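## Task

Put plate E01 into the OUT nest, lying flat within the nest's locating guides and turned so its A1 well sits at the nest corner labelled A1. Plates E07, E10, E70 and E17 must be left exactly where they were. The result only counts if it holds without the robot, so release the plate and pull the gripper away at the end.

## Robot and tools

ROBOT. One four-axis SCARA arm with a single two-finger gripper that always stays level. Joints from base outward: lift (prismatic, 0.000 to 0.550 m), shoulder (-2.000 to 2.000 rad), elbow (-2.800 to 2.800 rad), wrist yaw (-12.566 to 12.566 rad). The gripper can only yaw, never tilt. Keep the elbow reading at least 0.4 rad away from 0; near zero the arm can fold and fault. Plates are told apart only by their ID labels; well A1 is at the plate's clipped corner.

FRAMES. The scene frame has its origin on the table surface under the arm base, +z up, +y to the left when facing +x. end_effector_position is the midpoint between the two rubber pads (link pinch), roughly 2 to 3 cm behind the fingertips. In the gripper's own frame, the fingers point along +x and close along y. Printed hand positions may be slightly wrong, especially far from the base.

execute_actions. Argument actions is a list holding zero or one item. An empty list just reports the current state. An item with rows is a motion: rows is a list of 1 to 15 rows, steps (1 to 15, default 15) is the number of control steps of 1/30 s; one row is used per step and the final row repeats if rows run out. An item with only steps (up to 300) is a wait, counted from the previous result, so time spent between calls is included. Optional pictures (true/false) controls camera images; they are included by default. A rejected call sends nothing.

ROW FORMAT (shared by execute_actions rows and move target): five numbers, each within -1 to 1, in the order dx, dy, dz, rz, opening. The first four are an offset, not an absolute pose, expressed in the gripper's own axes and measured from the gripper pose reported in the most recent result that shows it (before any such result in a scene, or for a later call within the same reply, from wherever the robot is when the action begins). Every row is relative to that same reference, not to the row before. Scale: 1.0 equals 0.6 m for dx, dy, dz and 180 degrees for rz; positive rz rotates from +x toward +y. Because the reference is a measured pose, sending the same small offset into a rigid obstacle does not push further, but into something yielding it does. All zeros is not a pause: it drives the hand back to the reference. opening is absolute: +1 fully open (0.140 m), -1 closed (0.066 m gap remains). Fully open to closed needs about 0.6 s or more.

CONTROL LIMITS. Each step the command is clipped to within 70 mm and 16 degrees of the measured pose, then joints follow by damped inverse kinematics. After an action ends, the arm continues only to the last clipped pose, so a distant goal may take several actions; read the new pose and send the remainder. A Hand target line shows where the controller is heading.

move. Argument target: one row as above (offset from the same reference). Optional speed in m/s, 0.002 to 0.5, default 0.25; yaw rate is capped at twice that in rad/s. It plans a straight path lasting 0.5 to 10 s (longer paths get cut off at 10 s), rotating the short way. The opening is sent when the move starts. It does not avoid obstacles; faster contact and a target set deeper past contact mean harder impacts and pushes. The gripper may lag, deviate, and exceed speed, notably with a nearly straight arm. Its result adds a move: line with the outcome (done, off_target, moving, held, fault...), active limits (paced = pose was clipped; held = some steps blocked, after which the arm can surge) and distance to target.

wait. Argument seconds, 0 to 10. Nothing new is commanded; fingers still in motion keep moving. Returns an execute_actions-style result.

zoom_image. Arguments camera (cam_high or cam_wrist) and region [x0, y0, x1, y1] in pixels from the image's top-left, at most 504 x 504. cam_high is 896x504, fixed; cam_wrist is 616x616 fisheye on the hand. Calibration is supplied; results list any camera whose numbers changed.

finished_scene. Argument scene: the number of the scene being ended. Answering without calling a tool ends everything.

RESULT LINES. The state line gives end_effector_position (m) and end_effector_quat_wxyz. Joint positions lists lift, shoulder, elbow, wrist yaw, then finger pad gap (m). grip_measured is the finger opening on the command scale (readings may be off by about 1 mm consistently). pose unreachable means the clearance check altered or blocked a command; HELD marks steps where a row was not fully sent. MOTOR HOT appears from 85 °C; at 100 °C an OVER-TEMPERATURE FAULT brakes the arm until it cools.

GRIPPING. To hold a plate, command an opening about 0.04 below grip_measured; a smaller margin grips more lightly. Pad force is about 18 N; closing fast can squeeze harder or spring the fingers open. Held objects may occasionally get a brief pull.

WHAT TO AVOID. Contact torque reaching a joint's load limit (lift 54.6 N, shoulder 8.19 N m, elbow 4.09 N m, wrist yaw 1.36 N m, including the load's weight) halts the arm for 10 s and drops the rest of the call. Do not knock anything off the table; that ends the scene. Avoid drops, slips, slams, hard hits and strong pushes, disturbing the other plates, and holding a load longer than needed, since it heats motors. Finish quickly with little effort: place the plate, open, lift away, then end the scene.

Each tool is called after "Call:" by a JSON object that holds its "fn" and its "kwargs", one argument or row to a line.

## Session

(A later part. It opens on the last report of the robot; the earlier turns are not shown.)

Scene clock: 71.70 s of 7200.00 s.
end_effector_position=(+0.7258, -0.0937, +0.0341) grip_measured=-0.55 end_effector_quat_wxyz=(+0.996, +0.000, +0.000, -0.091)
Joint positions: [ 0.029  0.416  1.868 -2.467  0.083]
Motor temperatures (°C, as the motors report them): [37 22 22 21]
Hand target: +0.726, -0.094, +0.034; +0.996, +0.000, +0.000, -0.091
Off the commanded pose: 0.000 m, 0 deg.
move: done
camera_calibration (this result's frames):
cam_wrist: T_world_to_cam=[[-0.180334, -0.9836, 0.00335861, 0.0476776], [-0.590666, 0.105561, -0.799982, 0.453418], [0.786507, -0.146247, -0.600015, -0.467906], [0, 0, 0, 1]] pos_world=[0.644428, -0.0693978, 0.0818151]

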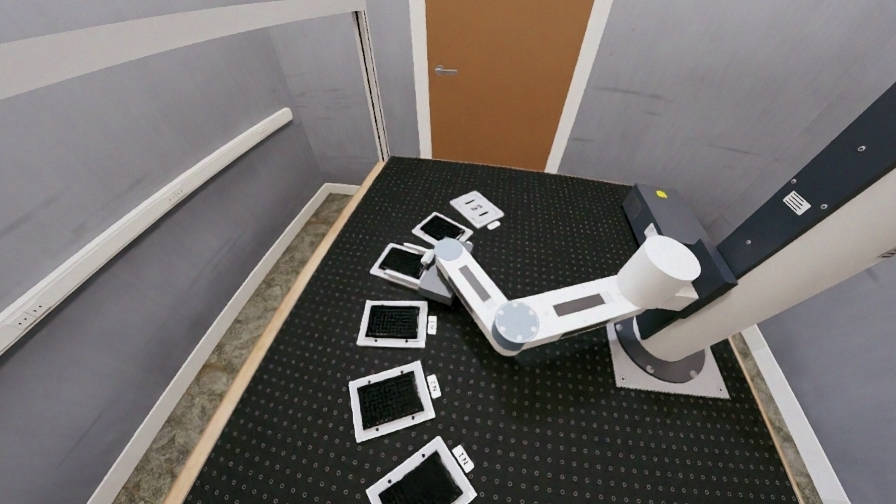

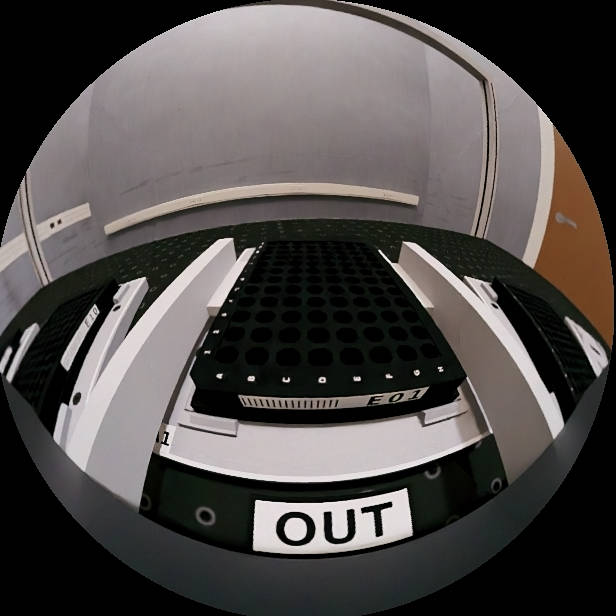

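Call:
{"fn": "execute_actions", "kwargs": {
  "actions": [
    {"rows": [[0,0,0,0,-0.2]], "steps": 10}
  ],
  "pictures": false
}}

Call:
{"fn": "move", "kwargs": {
  "target": [-0.12, 0, 0.2, 0, 0.2],
  "speed": 0.3
}}

Call:
{"fn": "zoom_image", "kwargs": {
  "camera": "cam_wrist",
  "region": [220, 280, 410, 450]
}}

Scene clock: 74.27 s of 7200.00 s.
end_effector_position=(+0.7258, -0.0937, +0.0341) grip_measured=-0.20 end_effector_quat_wxyz=(+0.996, +0.000, +0.000, -0.091)
Joint positions: [ 0.029  0.416  1.868 -2.467  0.096]
Motor temperatures (°C, as the motors report them): [37 22 22 21]
Hand target: +0.726, -0.094, +0.034; +0.996, +0.000, +0.000, -0.091
Off the commanded pose: 0.000 m, 0 deg.
Steps of this call (steps 1 to 67: nothing new was sent; steps 68 to 77: all 10 steps of this action). Readings (end_effector_position):
68: (+0.7258, -0.0937, +0.0341)
69: (+0.7258, -0.0937, +0.0341)
71: (+0.7258, -0.0937, +0.0341)
75: (+0.7258, -0.0937, +0.0341)
77: the state above

Scene clock: 75.40 s of 7200.00 s.
end_effector_position=(+0.6550, -0.0807, +0.1542) grip_measured=+0.20 end_effector_quat_wxyz=(+0.996, +0.000, +0.000, -0.091)
Joint positions: [ 0.149  0.598  1.453 -2.234  0.11 ]
Motor temperatures (°C, as the motors report them): [37 22 22 21]
Hand target: +0.655, -0.081, +0.154; +0.996, +0.000, +0.000, -0.091
Off the commanded pose: 0.000 m, 0 deg.
move: done
camera_calibration (this result's frames):
cam_wrist: T_world_to_cam=[[-0.180841, -0.983507, 0.00335861, 0.0476207], [-0.590611, 0.105866, -0.799982, 0.5062], [0.786432, -0.146653, -0.600015, -0.338217], [0, 0, 0, 1]] pos_world=[0.573564, -0.0563548, 0.201856]

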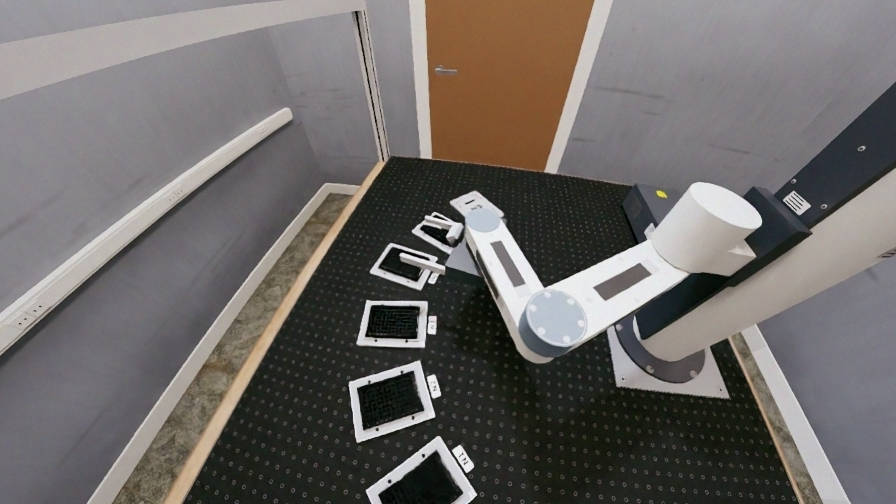

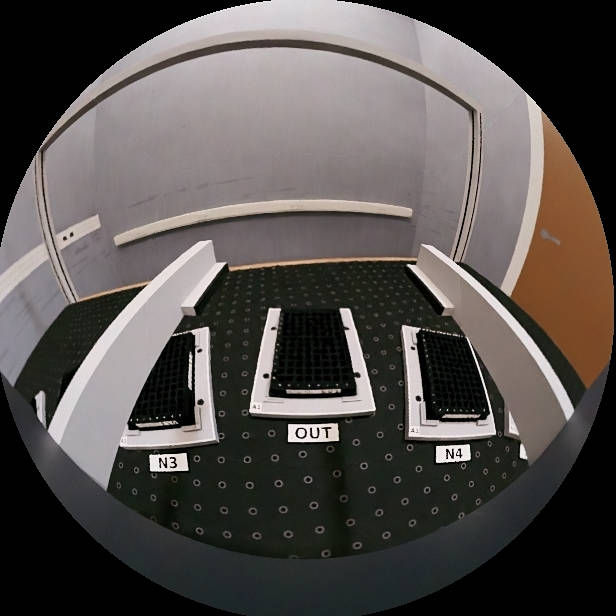

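Region (220, 280, 410, 450) of cam_wrist's 616x616 image, scaled by 2.653, with more detail than that image has; it fills the top 451 rows of this view, and the rest is white.

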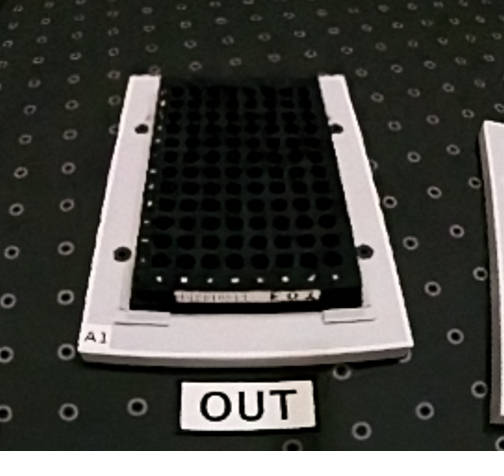

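Call:
{"fn": "finished_scene", "kwargs": {
  "scene": 2
}}

The scene is finished: the task was done.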